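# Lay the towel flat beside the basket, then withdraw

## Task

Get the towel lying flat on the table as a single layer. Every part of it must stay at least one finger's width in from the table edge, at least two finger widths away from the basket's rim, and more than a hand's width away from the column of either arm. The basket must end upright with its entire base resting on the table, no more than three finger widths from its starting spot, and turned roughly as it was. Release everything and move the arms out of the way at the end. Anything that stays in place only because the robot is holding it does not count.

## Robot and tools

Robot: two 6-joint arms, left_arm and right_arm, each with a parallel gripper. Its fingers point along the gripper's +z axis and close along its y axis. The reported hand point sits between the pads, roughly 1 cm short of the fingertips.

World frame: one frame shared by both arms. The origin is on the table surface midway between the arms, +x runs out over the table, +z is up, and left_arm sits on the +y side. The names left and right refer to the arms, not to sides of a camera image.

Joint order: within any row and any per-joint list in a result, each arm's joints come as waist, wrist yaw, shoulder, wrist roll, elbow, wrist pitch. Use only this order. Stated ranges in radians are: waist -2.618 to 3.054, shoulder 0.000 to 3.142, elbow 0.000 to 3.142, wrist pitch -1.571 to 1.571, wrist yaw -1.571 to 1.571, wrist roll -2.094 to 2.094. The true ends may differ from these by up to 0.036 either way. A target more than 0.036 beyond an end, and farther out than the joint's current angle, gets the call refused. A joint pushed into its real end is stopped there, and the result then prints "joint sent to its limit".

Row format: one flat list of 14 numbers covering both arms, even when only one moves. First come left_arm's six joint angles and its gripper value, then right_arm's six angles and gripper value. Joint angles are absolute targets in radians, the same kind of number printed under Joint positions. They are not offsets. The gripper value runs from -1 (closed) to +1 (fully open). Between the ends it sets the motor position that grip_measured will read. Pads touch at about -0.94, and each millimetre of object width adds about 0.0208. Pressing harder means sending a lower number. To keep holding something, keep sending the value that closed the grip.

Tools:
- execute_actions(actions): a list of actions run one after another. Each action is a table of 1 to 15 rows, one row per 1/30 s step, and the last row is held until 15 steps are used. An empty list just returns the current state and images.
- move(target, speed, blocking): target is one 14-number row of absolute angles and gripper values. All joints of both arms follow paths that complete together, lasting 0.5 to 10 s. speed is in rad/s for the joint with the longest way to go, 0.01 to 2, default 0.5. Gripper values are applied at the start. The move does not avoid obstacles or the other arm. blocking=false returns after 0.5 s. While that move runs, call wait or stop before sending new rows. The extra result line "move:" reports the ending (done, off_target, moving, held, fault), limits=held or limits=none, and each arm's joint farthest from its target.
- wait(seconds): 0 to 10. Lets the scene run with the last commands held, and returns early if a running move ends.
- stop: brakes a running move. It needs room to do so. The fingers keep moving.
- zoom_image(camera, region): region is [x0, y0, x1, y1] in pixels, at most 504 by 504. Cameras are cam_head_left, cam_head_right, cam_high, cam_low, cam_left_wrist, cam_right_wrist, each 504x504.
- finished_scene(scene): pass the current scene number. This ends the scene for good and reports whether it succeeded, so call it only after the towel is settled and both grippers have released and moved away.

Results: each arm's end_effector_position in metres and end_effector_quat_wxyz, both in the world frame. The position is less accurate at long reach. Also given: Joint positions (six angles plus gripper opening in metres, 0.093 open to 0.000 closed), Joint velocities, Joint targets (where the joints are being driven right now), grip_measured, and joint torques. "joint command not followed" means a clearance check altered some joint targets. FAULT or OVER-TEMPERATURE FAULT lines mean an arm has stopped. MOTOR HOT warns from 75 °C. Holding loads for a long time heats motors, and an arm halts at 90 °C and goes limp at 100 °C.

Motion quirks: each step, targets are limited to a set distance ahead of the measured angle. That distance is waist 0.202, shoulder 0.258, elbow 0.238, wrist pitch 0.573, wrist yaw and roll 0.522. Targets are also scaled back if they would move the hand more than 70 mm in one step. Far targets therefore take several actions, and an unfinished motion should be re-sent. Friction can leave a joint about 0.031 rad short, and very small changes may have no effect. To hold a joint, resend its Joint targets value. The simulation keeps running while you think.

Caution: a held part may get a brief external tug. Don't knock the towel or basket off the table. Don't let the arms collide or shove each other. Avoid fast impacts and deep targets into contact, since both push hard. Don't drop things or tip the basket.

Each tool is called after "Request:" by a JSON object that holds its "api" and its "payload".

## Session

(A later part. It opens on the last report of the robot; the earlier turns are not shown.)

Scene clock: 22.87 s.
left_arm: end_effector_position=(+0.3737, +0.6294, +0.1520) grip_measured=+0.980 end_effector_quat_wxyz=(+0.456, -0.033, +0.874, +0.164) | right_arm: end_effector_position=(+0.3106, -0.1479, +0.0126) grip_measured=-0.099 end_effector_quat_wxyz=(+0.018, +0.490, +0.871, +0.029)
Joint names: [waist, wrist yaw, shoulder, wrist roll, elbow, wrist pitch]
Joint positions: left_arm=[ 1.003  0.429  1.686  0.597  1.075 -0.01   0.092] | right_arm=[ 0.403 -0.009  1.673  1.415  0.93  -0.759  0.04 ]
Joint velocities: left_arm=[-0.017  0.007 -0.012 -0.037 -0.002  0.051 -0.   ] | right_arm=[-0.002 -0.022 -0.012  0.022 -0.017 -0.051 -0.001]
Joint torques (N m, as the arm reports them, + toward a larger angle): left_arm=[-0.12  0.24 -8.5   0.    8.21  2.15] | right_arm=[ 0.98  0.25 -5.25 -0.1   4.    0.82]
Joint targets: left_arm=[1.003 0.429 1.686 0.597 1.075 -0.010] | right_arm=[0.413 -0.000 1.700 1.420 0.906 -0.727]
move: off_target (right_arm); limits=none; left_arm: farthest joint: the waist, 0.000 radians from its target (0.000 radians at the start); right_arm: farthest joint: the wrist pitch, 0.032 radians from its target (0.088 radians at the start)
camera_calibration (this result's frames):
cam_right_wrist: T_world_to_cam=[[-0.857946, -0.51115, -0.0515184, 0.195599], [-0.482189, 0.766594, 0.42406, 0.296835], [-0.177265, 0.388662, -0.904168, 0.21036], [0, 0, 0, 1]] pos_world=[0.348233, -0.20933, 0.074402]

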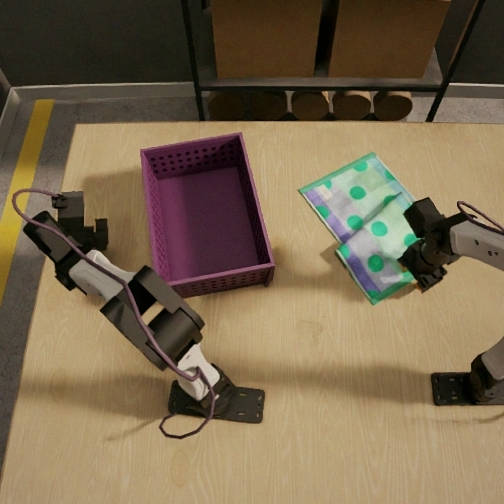

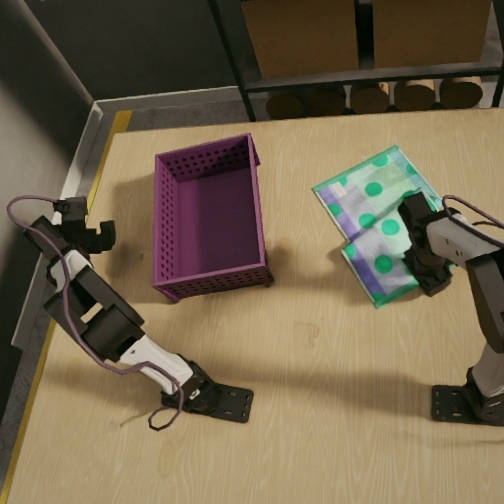

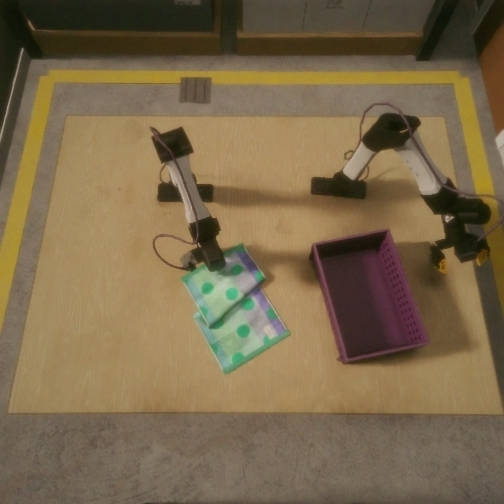

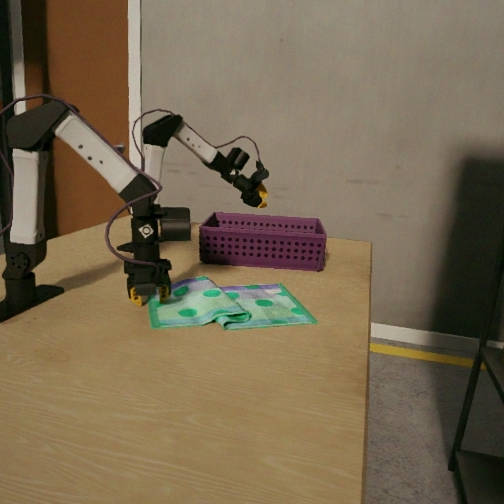

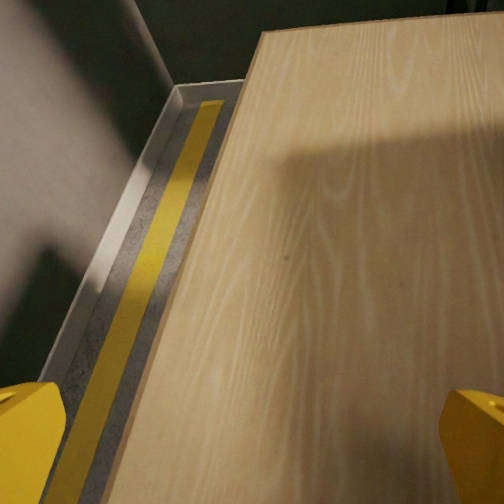

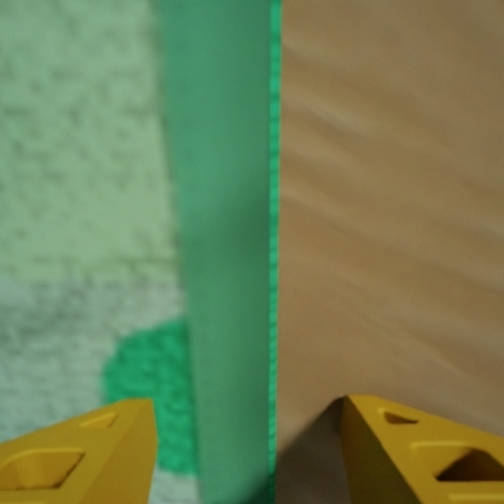

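In contact. Closing gradually.

Request:
{"api": "execute_actions", "payload": {"actions": [[[1.003,0.429,1.686,0.597,1.075,-0.01,1,0.413,0,1.70,1.42,0.906,-0.727,-0.15],[1.003,0.429,1.686,0.597,1.075,-0.01,1,0.413,0,1.70,1.42,0.906,-0.727,-0.18],[1.003,0.429,1.686,0.597,1.075,-0.01,1,0.413,0,1.70,1.42,0.906,-0.727,-0.21],[1.003,0.429,1.686,0.597,1.075,-0.01,1,0.413,0,1.70,1.42,0.906,-0.727,-0.24],[1.003,0.429,1.686,0.597,1.075,-0.01,1,0.413,0,1.70,1.42,0.906,-0.727,-0.27],[1.003,0.429,1.686,0.597,1.075,-0.01,1,0.413,0,1.70,1.42,0.906,-0.727,-0.30],[1.003,0.429,1.686,0.597,1.075,-0.01,1,0.413,0,1.70,1.42,0.906,-0.727,-0.33],[1.003,0.429,1.686,0.597,1.075,-0.01,1,0.413,0,1.70,1.42,0.906,-0.727,-0.36],[1.003,0.429,1.686,0.597,1.075,-0.01,1,0.413,0,1.70,1.42,0.906,-0.727,-0.39],[1.003,0.429,1.686,0.597,1.075,-0.01,1,0.413,0,1.70,1.42,0.906,-0.727,-0.42],[1.003,0.429,1.686,0.597,1.075,-0.01,1,0.413,0,1.70,1.42,0.906,-0.727,-0.45],[1.003,0.429,1.686,0.597,1.075,-0.01,1,0.413,0,1.70,1.42,0.906,-0.727,-0.48],[1.003,0.429,1.686,0.597,1.075,-0.01,1,0.413,0,1.70,1.42,0.906,-0.727,-0.51],[1.003,0.429,1.686,0.597,1.075,-0.01,1,0.413,0,1.70,1.42,0.906,-0.727,-0.54],[1.003,0.429,1.686,0.597,1.075,-0.01,1,0.413,0,1.70,1.42,0.906,-0.727,-0.57]],[[1.003,0.429,1.686,0.597,1.075,-0.01,1,0.413,0,1.70,1.42,0.906,-0.727,-0.60],[1.003,0.429,1.686,0.597,1.075,-0.01,1,0.413,0,1.70,1.42,0.906,-0.727,-0.63],[1.003,0.429,1.686,0.597,1.075,-0.01,1,0.413,0,1.70,1.42,0.906,-0.727,-0.66],[1.003,0.429,1.686,0.597,1.075,-0.01,1,0.413,0,1.70,1.42,0.906,-0.727,-0.69],[1.003,0.429,1.686,0.597,1.075,-0.01,1,0.413,0,1.70,1.42,0.906,-0.727,-0.72]]]}}

Scene clock: 24.60 s.
left_arm: end_effector_position=(+0.3737, +0.6294, +0.1520) grip_measured=+0.980 end_effector_quat_wxyz=(+0.456, -0.033, +0.874, +0.164) | right_arm: end_effector_position=(+0.3200, -0.1434, +0.0136) grip_measured=-0.718 end_effector_quat_wxyz=(+0.031, +0.489, +0.871, +0.046)
Joint names: [waist, wrist yaw, shoulder, wrist roll, elbow, wrist pitch]
Joint positions: left_arm=[ 1.003  0.429  1.686  0.597  1.075 -0.01   0.092] | right_arm=[ 0.406 -0.009  1.673  1.415  0.93  -0.716  0.011]
Joint velocities: left_arm=[-0.007 -0.051 -0.002 -0.007 -0.002  0.007  0.   ] | right_arm=[-0.002 -0.051 -0.007 -0.007 -0.022 -0.022  0.001]
Joint torques (N m, as the arm reports them, + toward a larger angle): left_arm=[-0.1   0.24 -8.49  0.    8.19  2.15] | right_arm=[ 0.79  0.25 -5.37 -0.1   4.11  0.51]
Joint targets: left_arm=[1.003 0.429 1.686 0.597 1.075 -0.010] | right_arm=[0.413 0.000 1.700 1.420 0.906 -0.727]
camera_calibration (this result's frames):
cam_right_wrist: T_world_to_cam=[[-0.854069, -0.511589, -0.094036, 0.205295], [-0.500407, 0.758752, 0.417, 0.302256], [-0.141983, 0.403203, -0.904029, 0.201885], [0, 0, 0, 1]] pos_world=[0.355251, -0.20571, 0.0757746]

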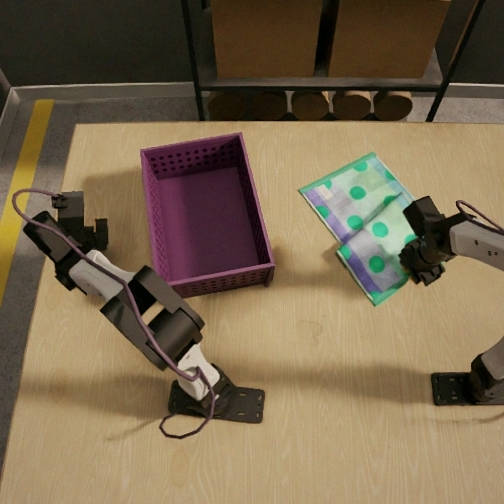

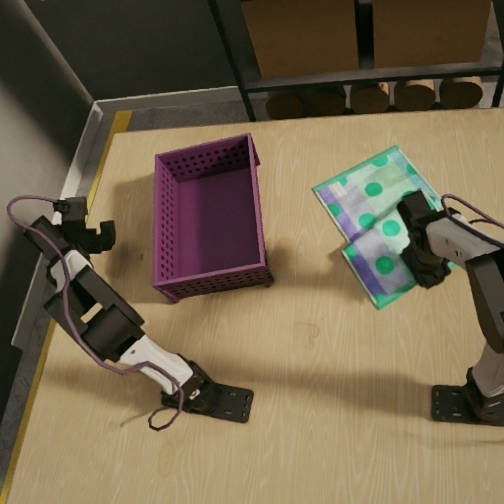

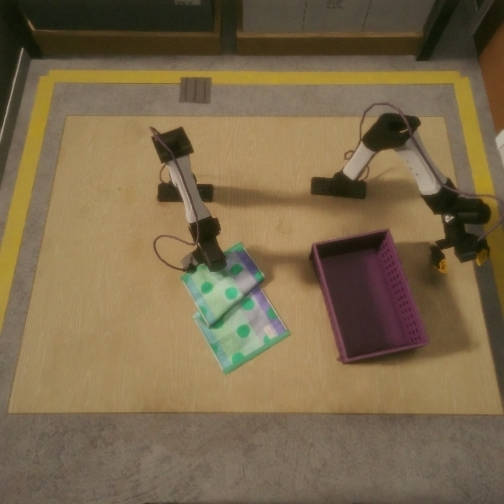

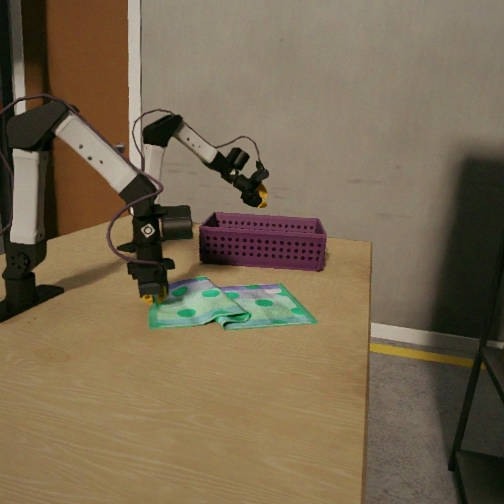

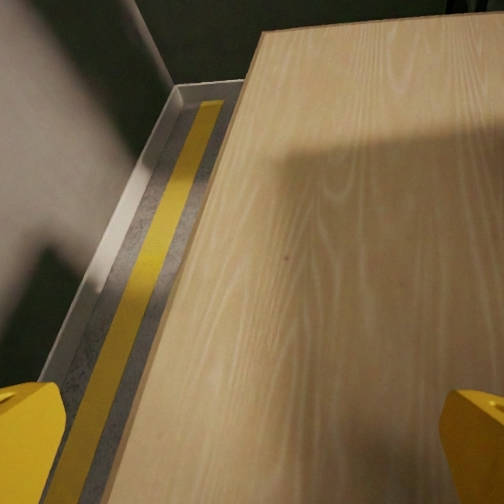

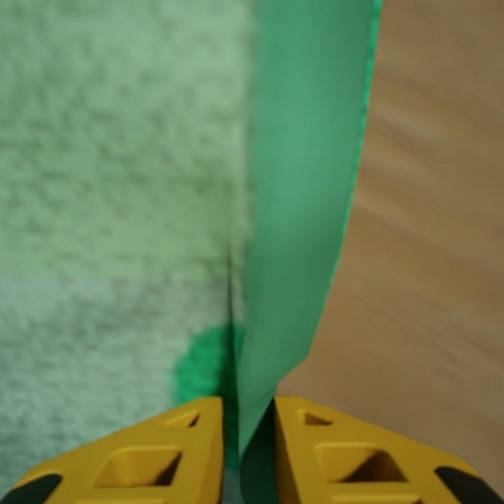

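Request:
{"api": "execute_actions", "payload": {"actions": [[[1.003,0.429,1.686,0.597,1.075,-0.01,1,0.413,0,1.70,1.42,0.906,-0.727,-0.76],[1.003,0.429,1.686,0.597,1.075,-0.01,1,0.413,0,1.70,1.42,0.906,-0.727,-0.80],[1.003,0.429,1.686,0.597,1.075,-0.01,1,0.413,0,1.70,1.42,0.906,-0.727,-0.84],[1.003,0.429,1.686,0.597,1.075,-0.01,1,0.413,0,1.70,1.42,0.906,-0.727,-0.88],[1.003,0.429,1.686,0.597,1.075,-0.01,1,0.413,0,1.70,1.42,0.906,-0.727,-0.92],[1.003,0.429,1.686,0.597,1.075,-0.01,1,0.413,0,1.70,1.42,0.906,-0.727,-0.96],[1.003,0.429,1.686,0.597,1.075,-0.01,1,0.413,0,1.70,1.42,0.906,-0.727,-1]]]}}

Request:
{"api": "move", "payload": {"target": [1.003,0.429,1.686,0.597,1.075,-0.01,1, 0.40,0.0,1.57,1.42,0.93,-0.85,-1], "speed": 0.2}}

Scene clock: 25.57 s.
left_arm: end_effector_position=(+0.3737, +0.6294, +0.1520) grip_measured=+0.980 end_effector_quat_wxyz=(+0.456, -0.033, +0.874, +0.164) | right_arm: end_effector_position=(+0.3202, -0.1433, +0.0136) grip_measured=-0.972 end_effector_quat_wxyz=(+0.031, +0.489, +0.870, +0.047)
Joint names: [waist, wrist yaw, shoulder, wrist roll, elbow, wrist pitch]
Joint positions: left_arm=[ 1.003  0.429  1.686  0.597  1.075 -0.01   0.092] | right_arm=[ 0.406 -0.008  1.673  1.416  0.93  -0.715  0.   ]
Joint velocities: left_arm=[-0.017 -0.007 -0.007 -0.022 -0.002  0.037  0.   ] | right_arm=[ 0.002  0.081 -0.042  0.022 -0.007 -0.037  0.   ]
Joint torques (N m, as the arm reports them, + toward a larger angle): left_arm=[-0.11  0.24 -8.49  0.    8.2   2.15] | right_arm=[ 0.78  0.25 -5.37 -0.11  4.12  0.5 ]
Joint targets: left_arm=[1.003 0.429 1.686 0.597 1.075 -0.010] | right_arm=[0.413 0.000 1.700 1.420 0.906 -0.727]
camera_calibration (this result's frames):
cam_right_wrist: T_world_to_cam=[[-0.854206, -0.511231, -0.0947345, 0.205574], [-0.500433, 0.758972, 0.416568, 0.302382], [-0.141062, 0.403243, -0.904155, 0.201639], [0, 0, 0, 1]] pos_world=[0.355368, -0.205713, 0.0758252]

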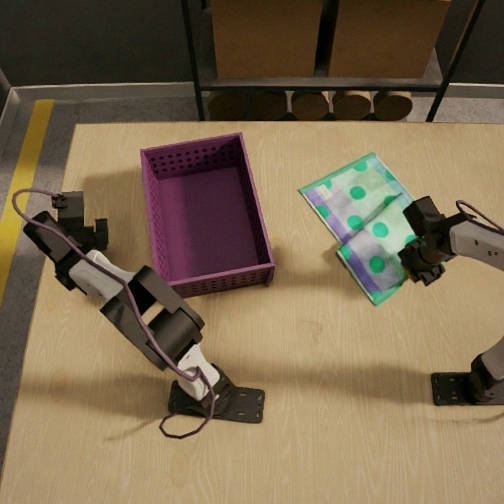

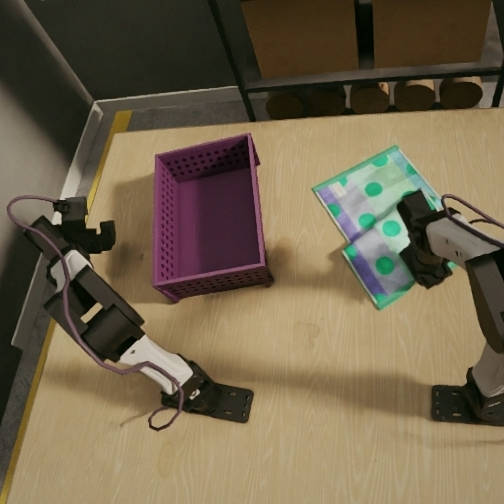

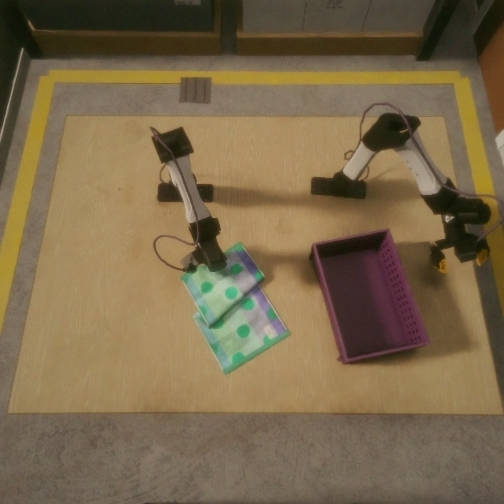

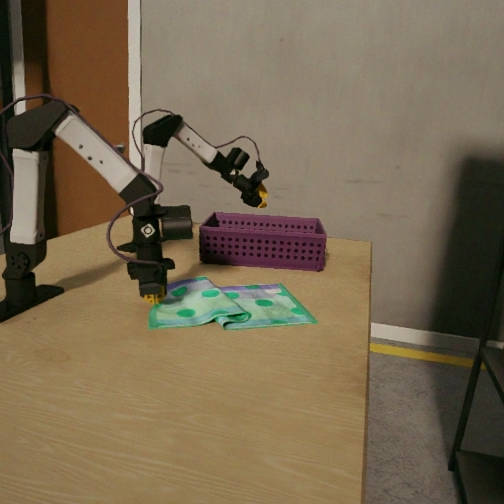

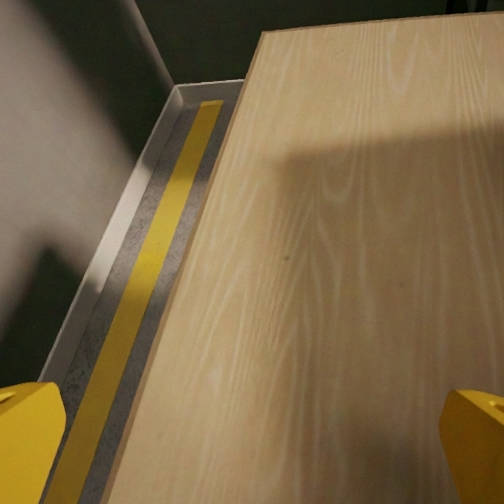

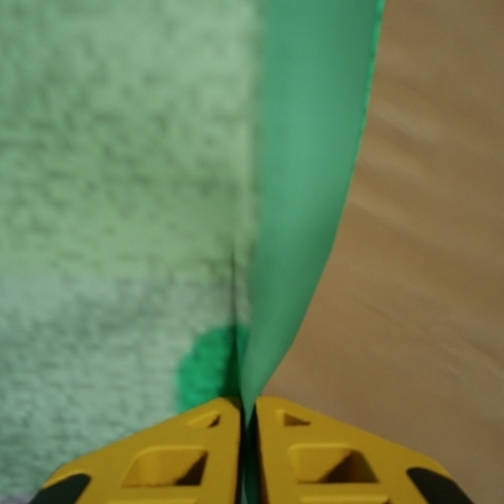

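Scene clock: 26.83 s.
left_arm: end_effector_position=(+0.3737, +0.6294, +0.1520) grip_measured=+0.980 end_effector_quat_wxyz=(+0.456, -0.033, +0.874, +0.164) | right_arm: end_effector_position=(+0.3012, -0.1512, +0.0336) grip_measured=-0.972 end_effector_quat_wxyz=(+0.022, +0.490, +0.871, +0.034)
Joint names: [waist, wrist yaw, shoulder, wrist roll, elbow, wrist pitch]
Joint positions: left_arm=[ 1.003  0.429  1.686  0.597  1.075 -0.01   0.092] | right_arm=[ 0.406 -0.008  1.587  1.416  0.93  -0.833  0.   ]
Joint velocities: left_arm=[ 0.002 -0.125  0.022  0.066  0.002 -0.051 -0.001] | right_arm=[ 0.007 -0.007 -0.002  0.037 -0.007 -0.007  0.   ]
Joint torques (N m, as the arm reports them, + toward a larger angle): left_arm=[-0.1   0.24 -8.48  0.    8.2   2.15] | right_arm=[-0.4   0.24 -8.4  -0.11  5.89  0.37]
Joint targets: left_arm=[1.003 0.429 1.686 0.597 1.075 -0.010] | right_arm=[0.400 0.000 1.570 1.420 0.930 -0.850]
move: done; limits=none; left_arm: farthest joint: the waist, 0.000 radians from its target (0.000 radians at the start); right_arm: farthest joint: the shoulder, 0.017 radians from its target (0.103 radians at the start)
camera_calibration (this result's frames):
cam_right_wrist: T_world_to_cam=[[-0.8565, -0.512177, -0.0638942, 0.18675], [-0.48831, 0.76397, 0.421784, 0.287417], [-0.167215, 0.392459, -0.904442, 0.226462], [0, 0, 0, 1]] pos_world=[0.338168, -0.212806, 0.0955262]

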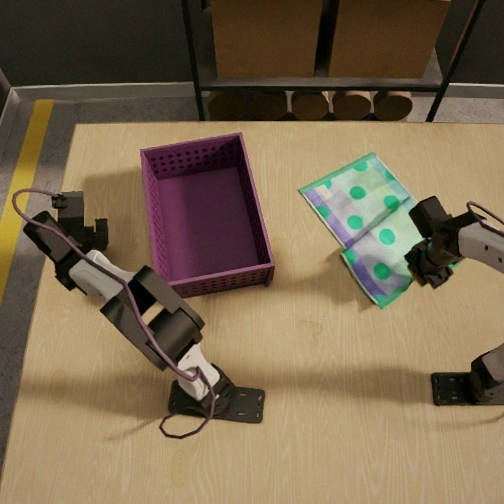

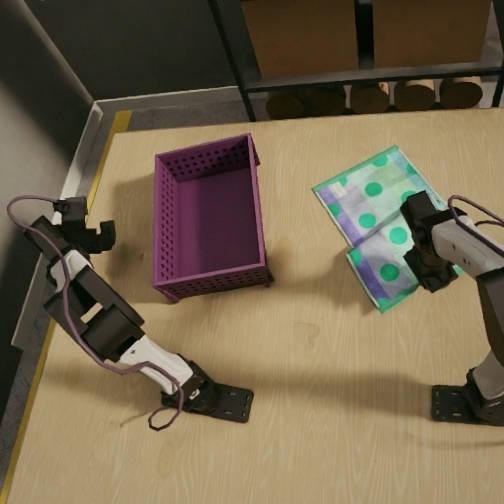

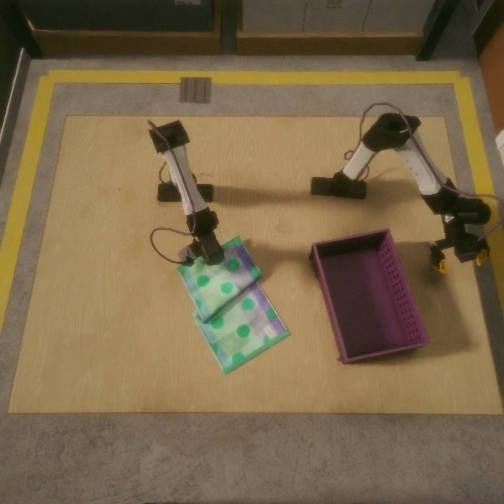

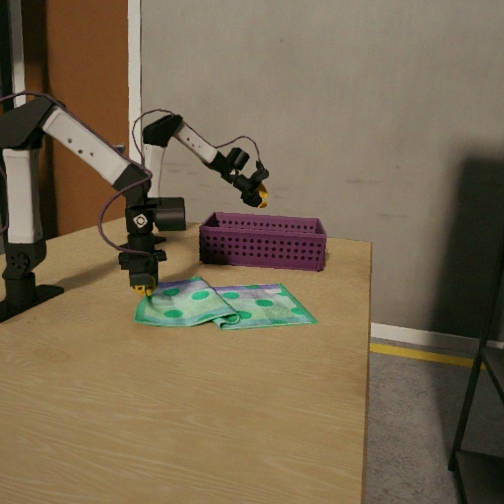

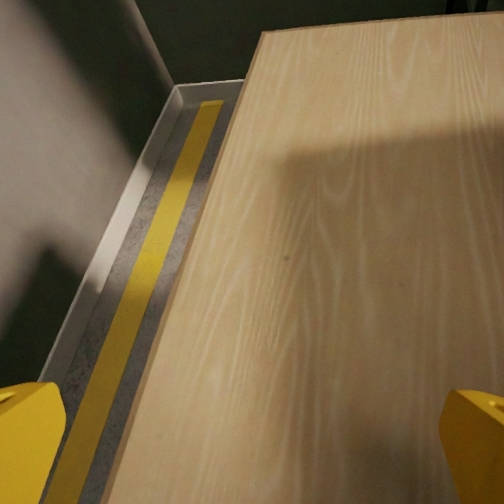

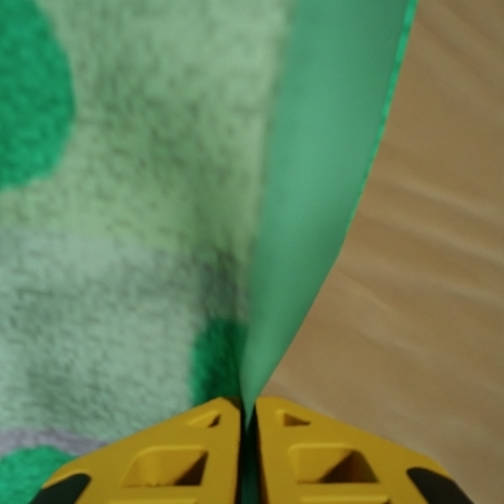

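Request:
{"api": "move", "payload": {"target": [1.003,0.429,1.686,0.597,1.075,-0.01,1, 0.083,0.0,1.383,0.95,0.733,-0.86,-1], "speed": 0.35}}

Scene clock: 29.30 s.
left_arm: end_effector_position=(+0.3737, +0.6294, +0.1520) grip_measured=+0.980 end_effector_quat_wxyz=(+0.456, -0.033, +0.874, +0.164) | right_arm: end_effector_position=(+0.2719, -0.2384, +0.0314) grip_measured=-0.972 end_effector_quat_wxyz=(+0.030, +0.425, +0.905, +0.021)
Joint names: [waist, wrist yaw, shoulder, wrist roll, elbow, wrist pitch]
Joint positions: left_arm=[ 1.003  0.429  1.686  0.597  1.075 -0.01   0.092] | right_arm=[ 0.092 -0.008  1.403  0.956  0.752 -0.848  0.   ]
Joint velocities: left_arm=[-0.007 -0.007  0.002 -0.051 -0.002  0.037 -0.   ] | right_arm=[ 0.007 -0.022 -0.002 -0.081  0.017  0.081  0.   ]
Joint torques (N m, as the arm reports them, + toward a larger angle): left_arm=[-0.12  0.24 -8.49  0.    8.19  2.15] | right_arm=[-0.69  0.23 -6.61 -0.19  4.62  0.44]
Joint targets: left_arm=[1.003 0.429 1.686 0.597 1.075 -0.010] | right_arm=[0.083 0.000 1.383 0.950 0.733 -0.860]
move: done; limits=none; left_arm: farthest joint: the waist, 0.000 radians from its target (0.000 radians at the start); right_arm: farthest joint: the shoulder, 0.020 radians from its target (0.204 radians at the start)
camera_calibration (this result's frames):
cam_right_wrist: T_world_to_cam=[[-0.773285, -0.632309, -0.0470733, 0.0650585], [-0.596162, 0.699779, 0.393572, 0.355635], [-0.215918, 0.332407, -0.918088, 0.25322], [0, 0, 0, 1]] pos_world=[0.317, -0.291901, 0.0955722]

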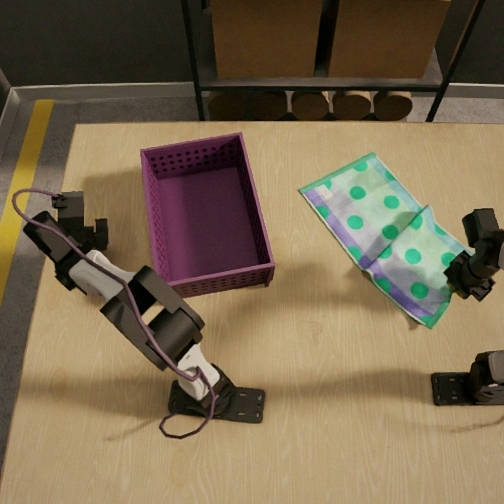

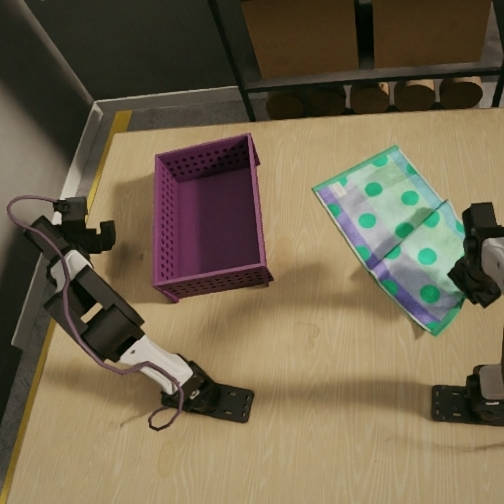

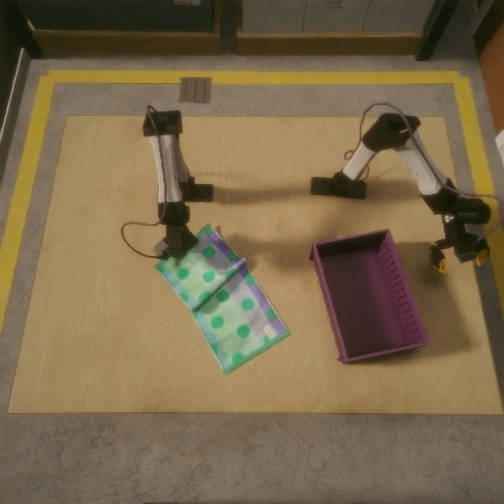

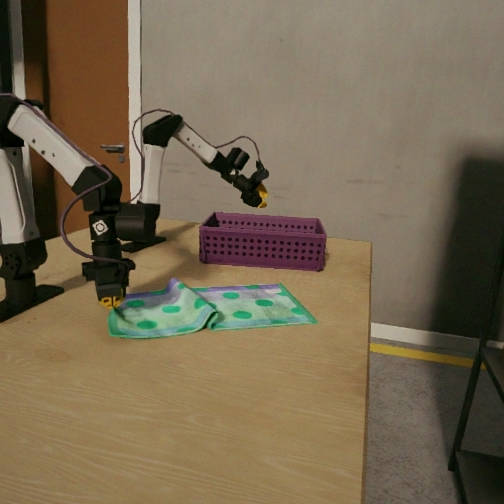

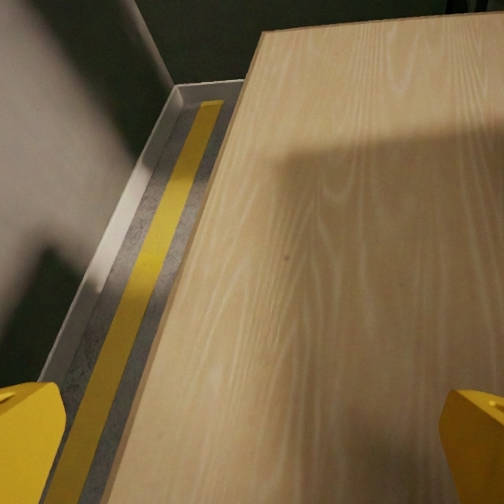

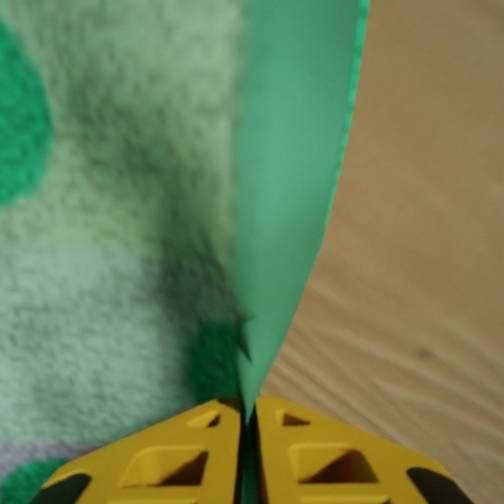

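Request:
{"api": "move", "payload": {"target": [1.003,0.429,1.686,0.597,1.075,-0.01,1, -0.378,0.0,1.602,0.18,0.939,-0.83,-1], "speed": 0.5}}

Scene clock: 33.00 s.
left_arm: end_effector_position=(+0.3737, +0.6294, +0.1520) grip_measured=+0.980 end_effector_quat_wxyz=(+0.456, -0.033, +0.874, +0.164) | right_arm: end_effector_position=(+0.2976, -0.3567, +0.0321) grip_measured=-0.972 end_effector_quat_wxyz=(+0.032, +0.281, +0.959, +0.001)
Joint names: [waist, wrist yaw, shoulder, wrist roll, elbow, wrist pitch]
Joint positions: left_arm=[ 1.003  0.429  1.686  0.597  1.075 -0.01   0.092] | right_arm=[-0.37  -0.008  1.583  0.186  0.92  -0.844  0.   ]
Joint velocities: left_arm=[-0.017 -0.007 -0.007 -0.095  0.022 -0.007 -0.   ] | right_arm=[ 0.007  0.007 -0.017 -0.007 -0.012 -0.037  0.   ]
Joint torques (N m, as the arm reports them, + toward a larger angle): left_arm=[-0.11  0.24 -8.48  0.    8.19  2.15] | right_arm=[-0.6   0.19 -5.23 -0.19  7.19  0.7 ]
Joint targets: left_arm=[1.003 0.429 1.686 0.597 1.075 -0.010] | right_arm=[-0.378 -0.000 1.602 0.180 0.939 -0.830]
move: done; limits=none; left_arm: farthest joint: the waist, 0.000 radians from its target (0.000 radians at the start); right_arm: farthest joint: the shoulder, 0.019 radians from its target (0.199 radians at the start)
camera_calibration (this result's frames):
cam_right_wrist: T_world_to_cam=[[-0.547385, -0.836874, -0.00343826, -0.131434], [-0.778344, 0.507583, 0.369513, 0.439847], [-0.30749, 0.204942, -0.929219, 0.280817], [0, 0, 0, 1]] pos_world=[0.356755, -0.390804, 0.0979595]

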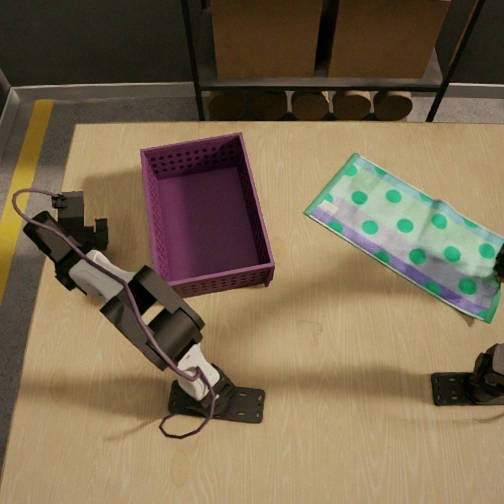

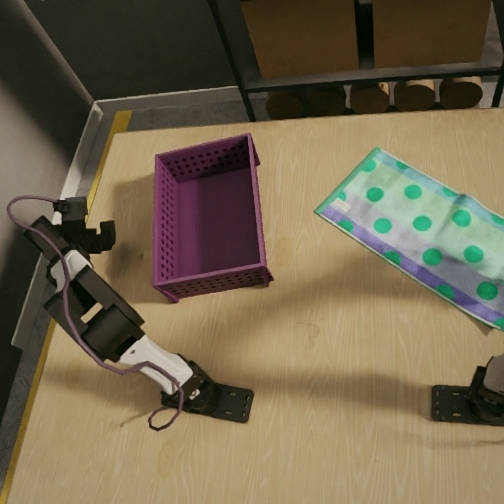

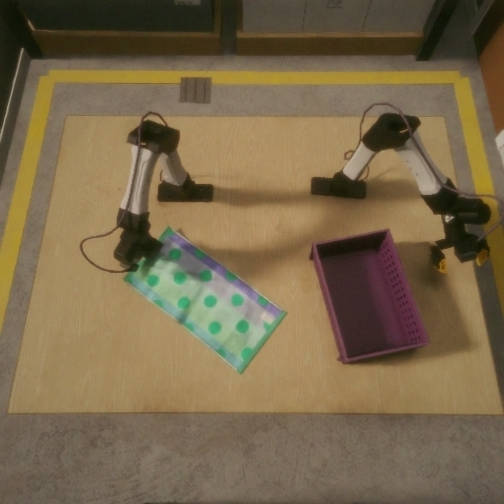

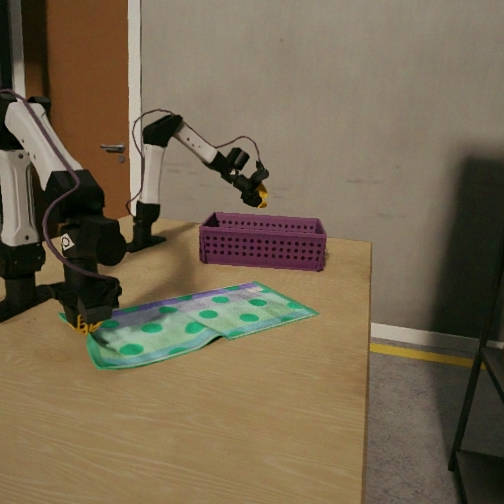

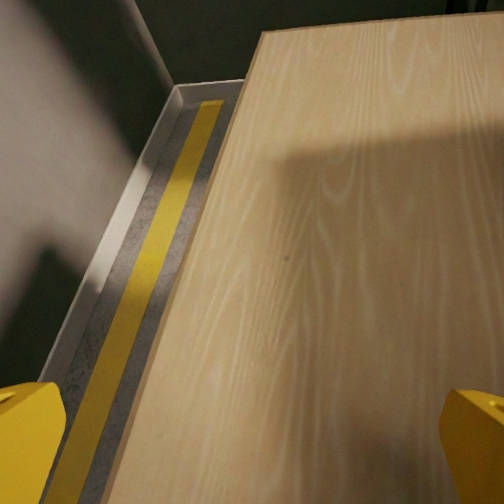

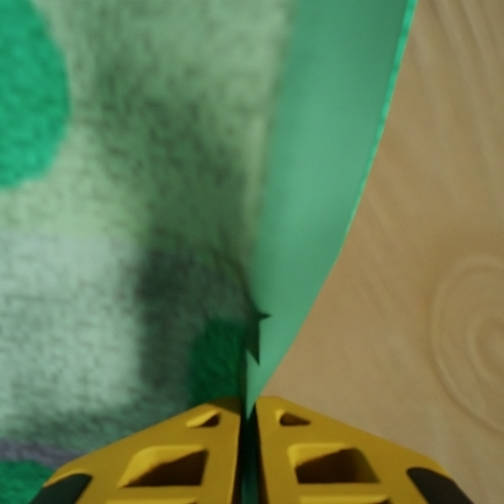

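Request:
{"api": "move", "payload": {"target": [1.003,0.429,1.686,0.597,1.075,-0.01,1, -0.615,0.0,1.952,-0.294,1.362,-0.922,-1], "speed": 0.35}}

Scene clock: 35.73 s.
left_arm: end_effector_position=(+0.3737, +0.6294, +0.1520) grip_measured=+0.980 end_effector_quat_wxyz=(+0.456, -0.033, +0.874, +0.164) | right_arm: end_effector_position=(+0.3477, -0.4705, +0.0316) grip_measured=-0.972 end_effector_quat_wxyz=(+0.034, +0.166, +0.985, -0.012)
Joint names: [waist, wrist yaw, shoulder, wrist roll, elbow, wrist pitch]
Joint positions: left_arm=[ 1.003  0.429  1.686  0.597  1.075 -0.01   0.092] | right_arm=[-0.608 -0.008  1.934 -0.288  1.342 -0.907  0.   ]
Joint velocities: left_arm=[ 0.002 -0.007 -0.017  0.007 -0.007  0.051  0.   ] | right_arm=[-0.007 -0.095 -0.002  0.066 -0.017 -0.051  0.   ]
Joint torques (N m, as the arm reports them, + toward a larger angle): left_arm=[-0.11  0.24 -8.49  0.    8.19  2.15] | right_arm=[-0.53  0.16 -9.28 -0.18  7.38  0.45]
Joint targets: left_arm=[1.003 0.429 1.686 0.597 1.075 -0.010] | right_arm=[-0.615 0.000 1.952 -0.294 1.362 -0.922]
move: done; limits=none; left_arm: farthest joint: the waist, 0.000 radians from its target (0.000 radians at the start); right_arm: farthest joint: the elbow, 0.020 radians from its target (0.442 radians at the start)
camera_calibration (this result's frames):
cam_right_wrist: T_world_to_cam=[[-0.336673, -0.941177, 0.0289224, -0.322598], [-0.874718, 0.323975, 0.360428, 0.484207], [-0.348596, 0.0960473, -0.932339, 0.282224], [0, 0, 0, 1]] pos_world=[0.413316, -0.4876, 0.0979371]

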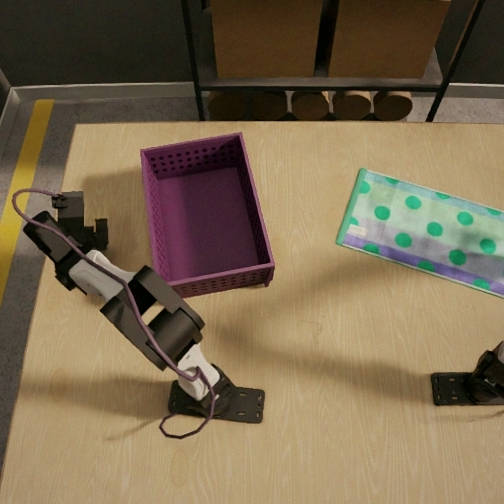

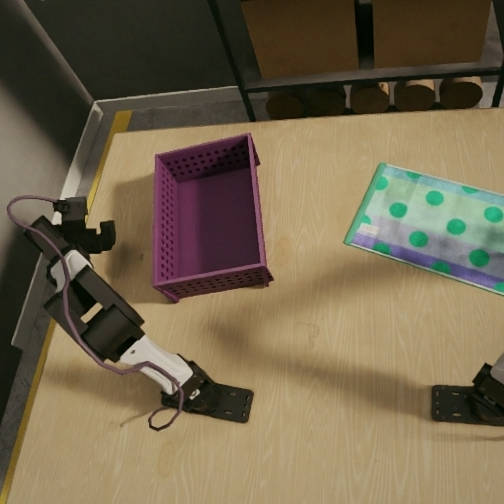

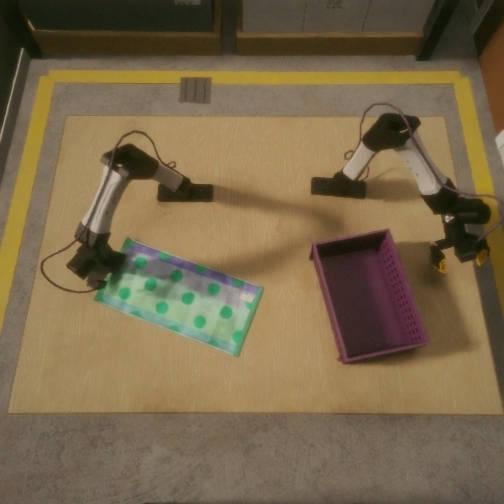

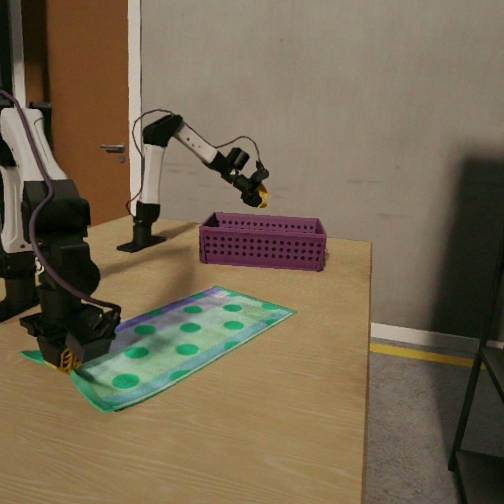

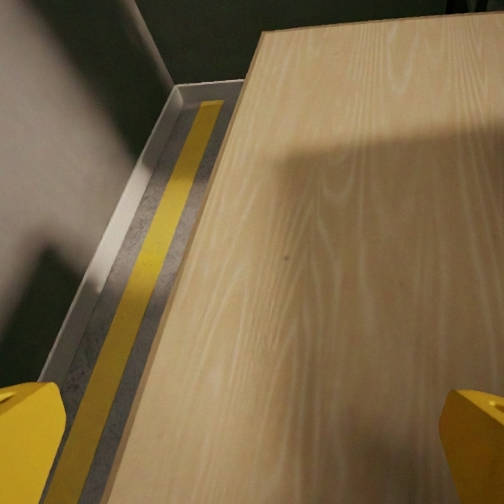

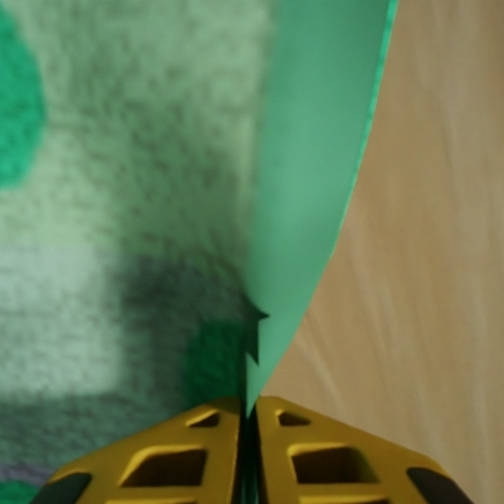

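Request:
{"api": "move", "payload": {"target": [1.003,0.429,1.686,0.597,1.075,-0.01,1, -0.68,0.0,2.0,-0.335,1.374,-0.858,-1], "speed": 0.12}}

Scene clock: 37.40 s.
left_arm: end_effector_position=(+0.3737, +0.6294, +0.1520) grip_measured=+0.980 end_effector_quat_wxyz=(+0.456, -0.033, +0.874, +0.164) | right_arm: end_effector_position=(+0.3389, -0.4935, +0.0186) grip_measured=-0.972 end_effector_quat_wxyz=(+0.030, +0.178, +0.984, -0.012)
Joint names: [waist, wrist yaw, shoulder, wrist roll, elbow, wrist pitch]
Joint positions: left_arm=[ 1.003  0.429  1.686  0.597  1.075 -0.01   0.092] | right_arm=[-0.672 -0.008  1.982 -0.329  1.355 -0.879  0.   ]
Joint velocities: left_arm=[-0.007 -0.037 -0.002  0.037 -0.007 -0.037 -0.001] | right_arm=[-0.012 -0.051 -0.007 -0.051 -0.002  0.022  0.   ]
Joint torques (N m, as the arm reports them, + toward a larger angle): left_arm=[-0.12  0.24 -8.5   0.    8.2   2.15] | right_arm=[-0.72  0.15 -9.67 -0.2   7.25  0.77]
Joint targets: left_arm=[1.003 0.429 1.686 0.597 1.075 -0.010] | right_arm=[-0.680 -0.000 2.000 -0.335 1.374 -0.858]
move: off_target (right_arm); limits=none; left_arm: farthest joint: the waist, 0.000 radians from its target (0.000 radians at the start); right_arm: farthest joint: the wrist pitch, 0.021 radians from its target (0.049 radians at the start)
camera_calibration (this result's frames):
cam_right_wrist: T_world_to_cam=[[-0.358378, -0.933102, 0.0297488, -0.335554], [-0.864533, 0.343732, 0.366649, 0.494823], [-0.352346, 0.10568, -0.929884, 0.275194], [0, 0, 0, 1]] pos_world=[0.404499, -0.512275, 0.0844542]

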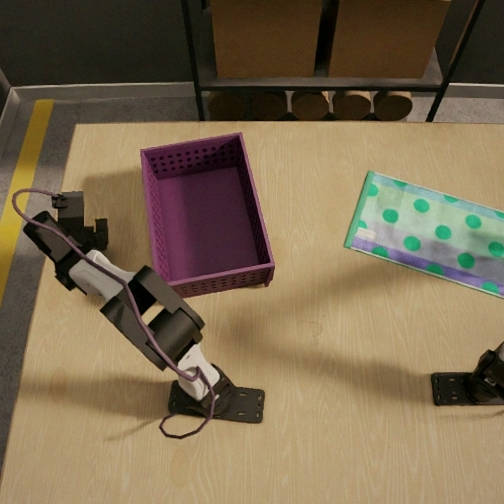

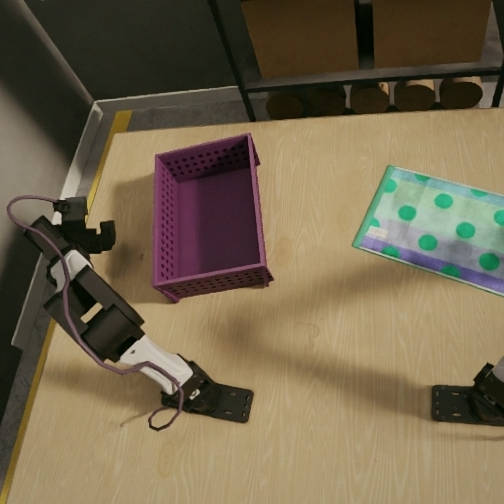

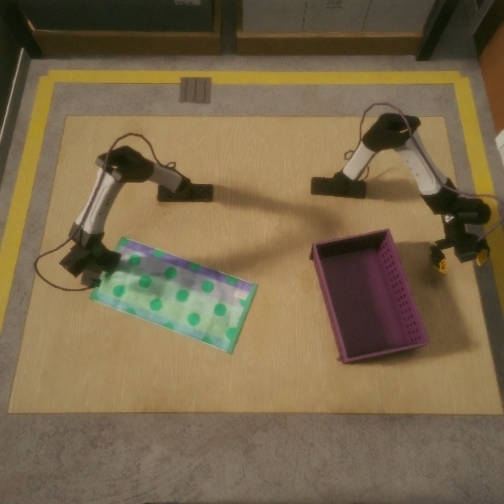

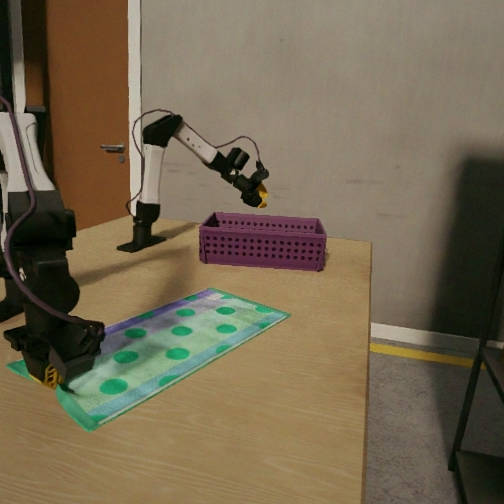

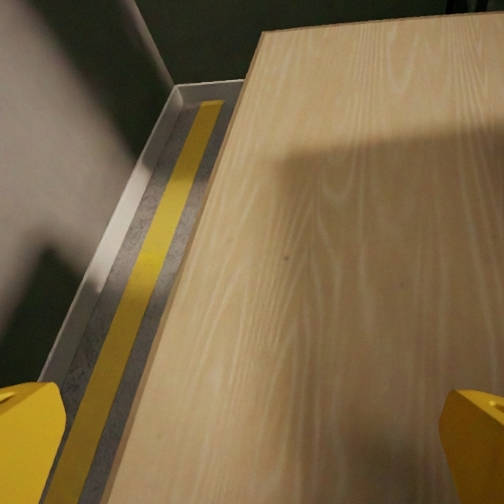

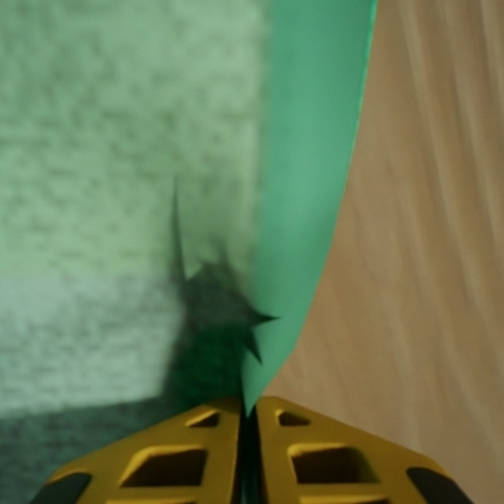

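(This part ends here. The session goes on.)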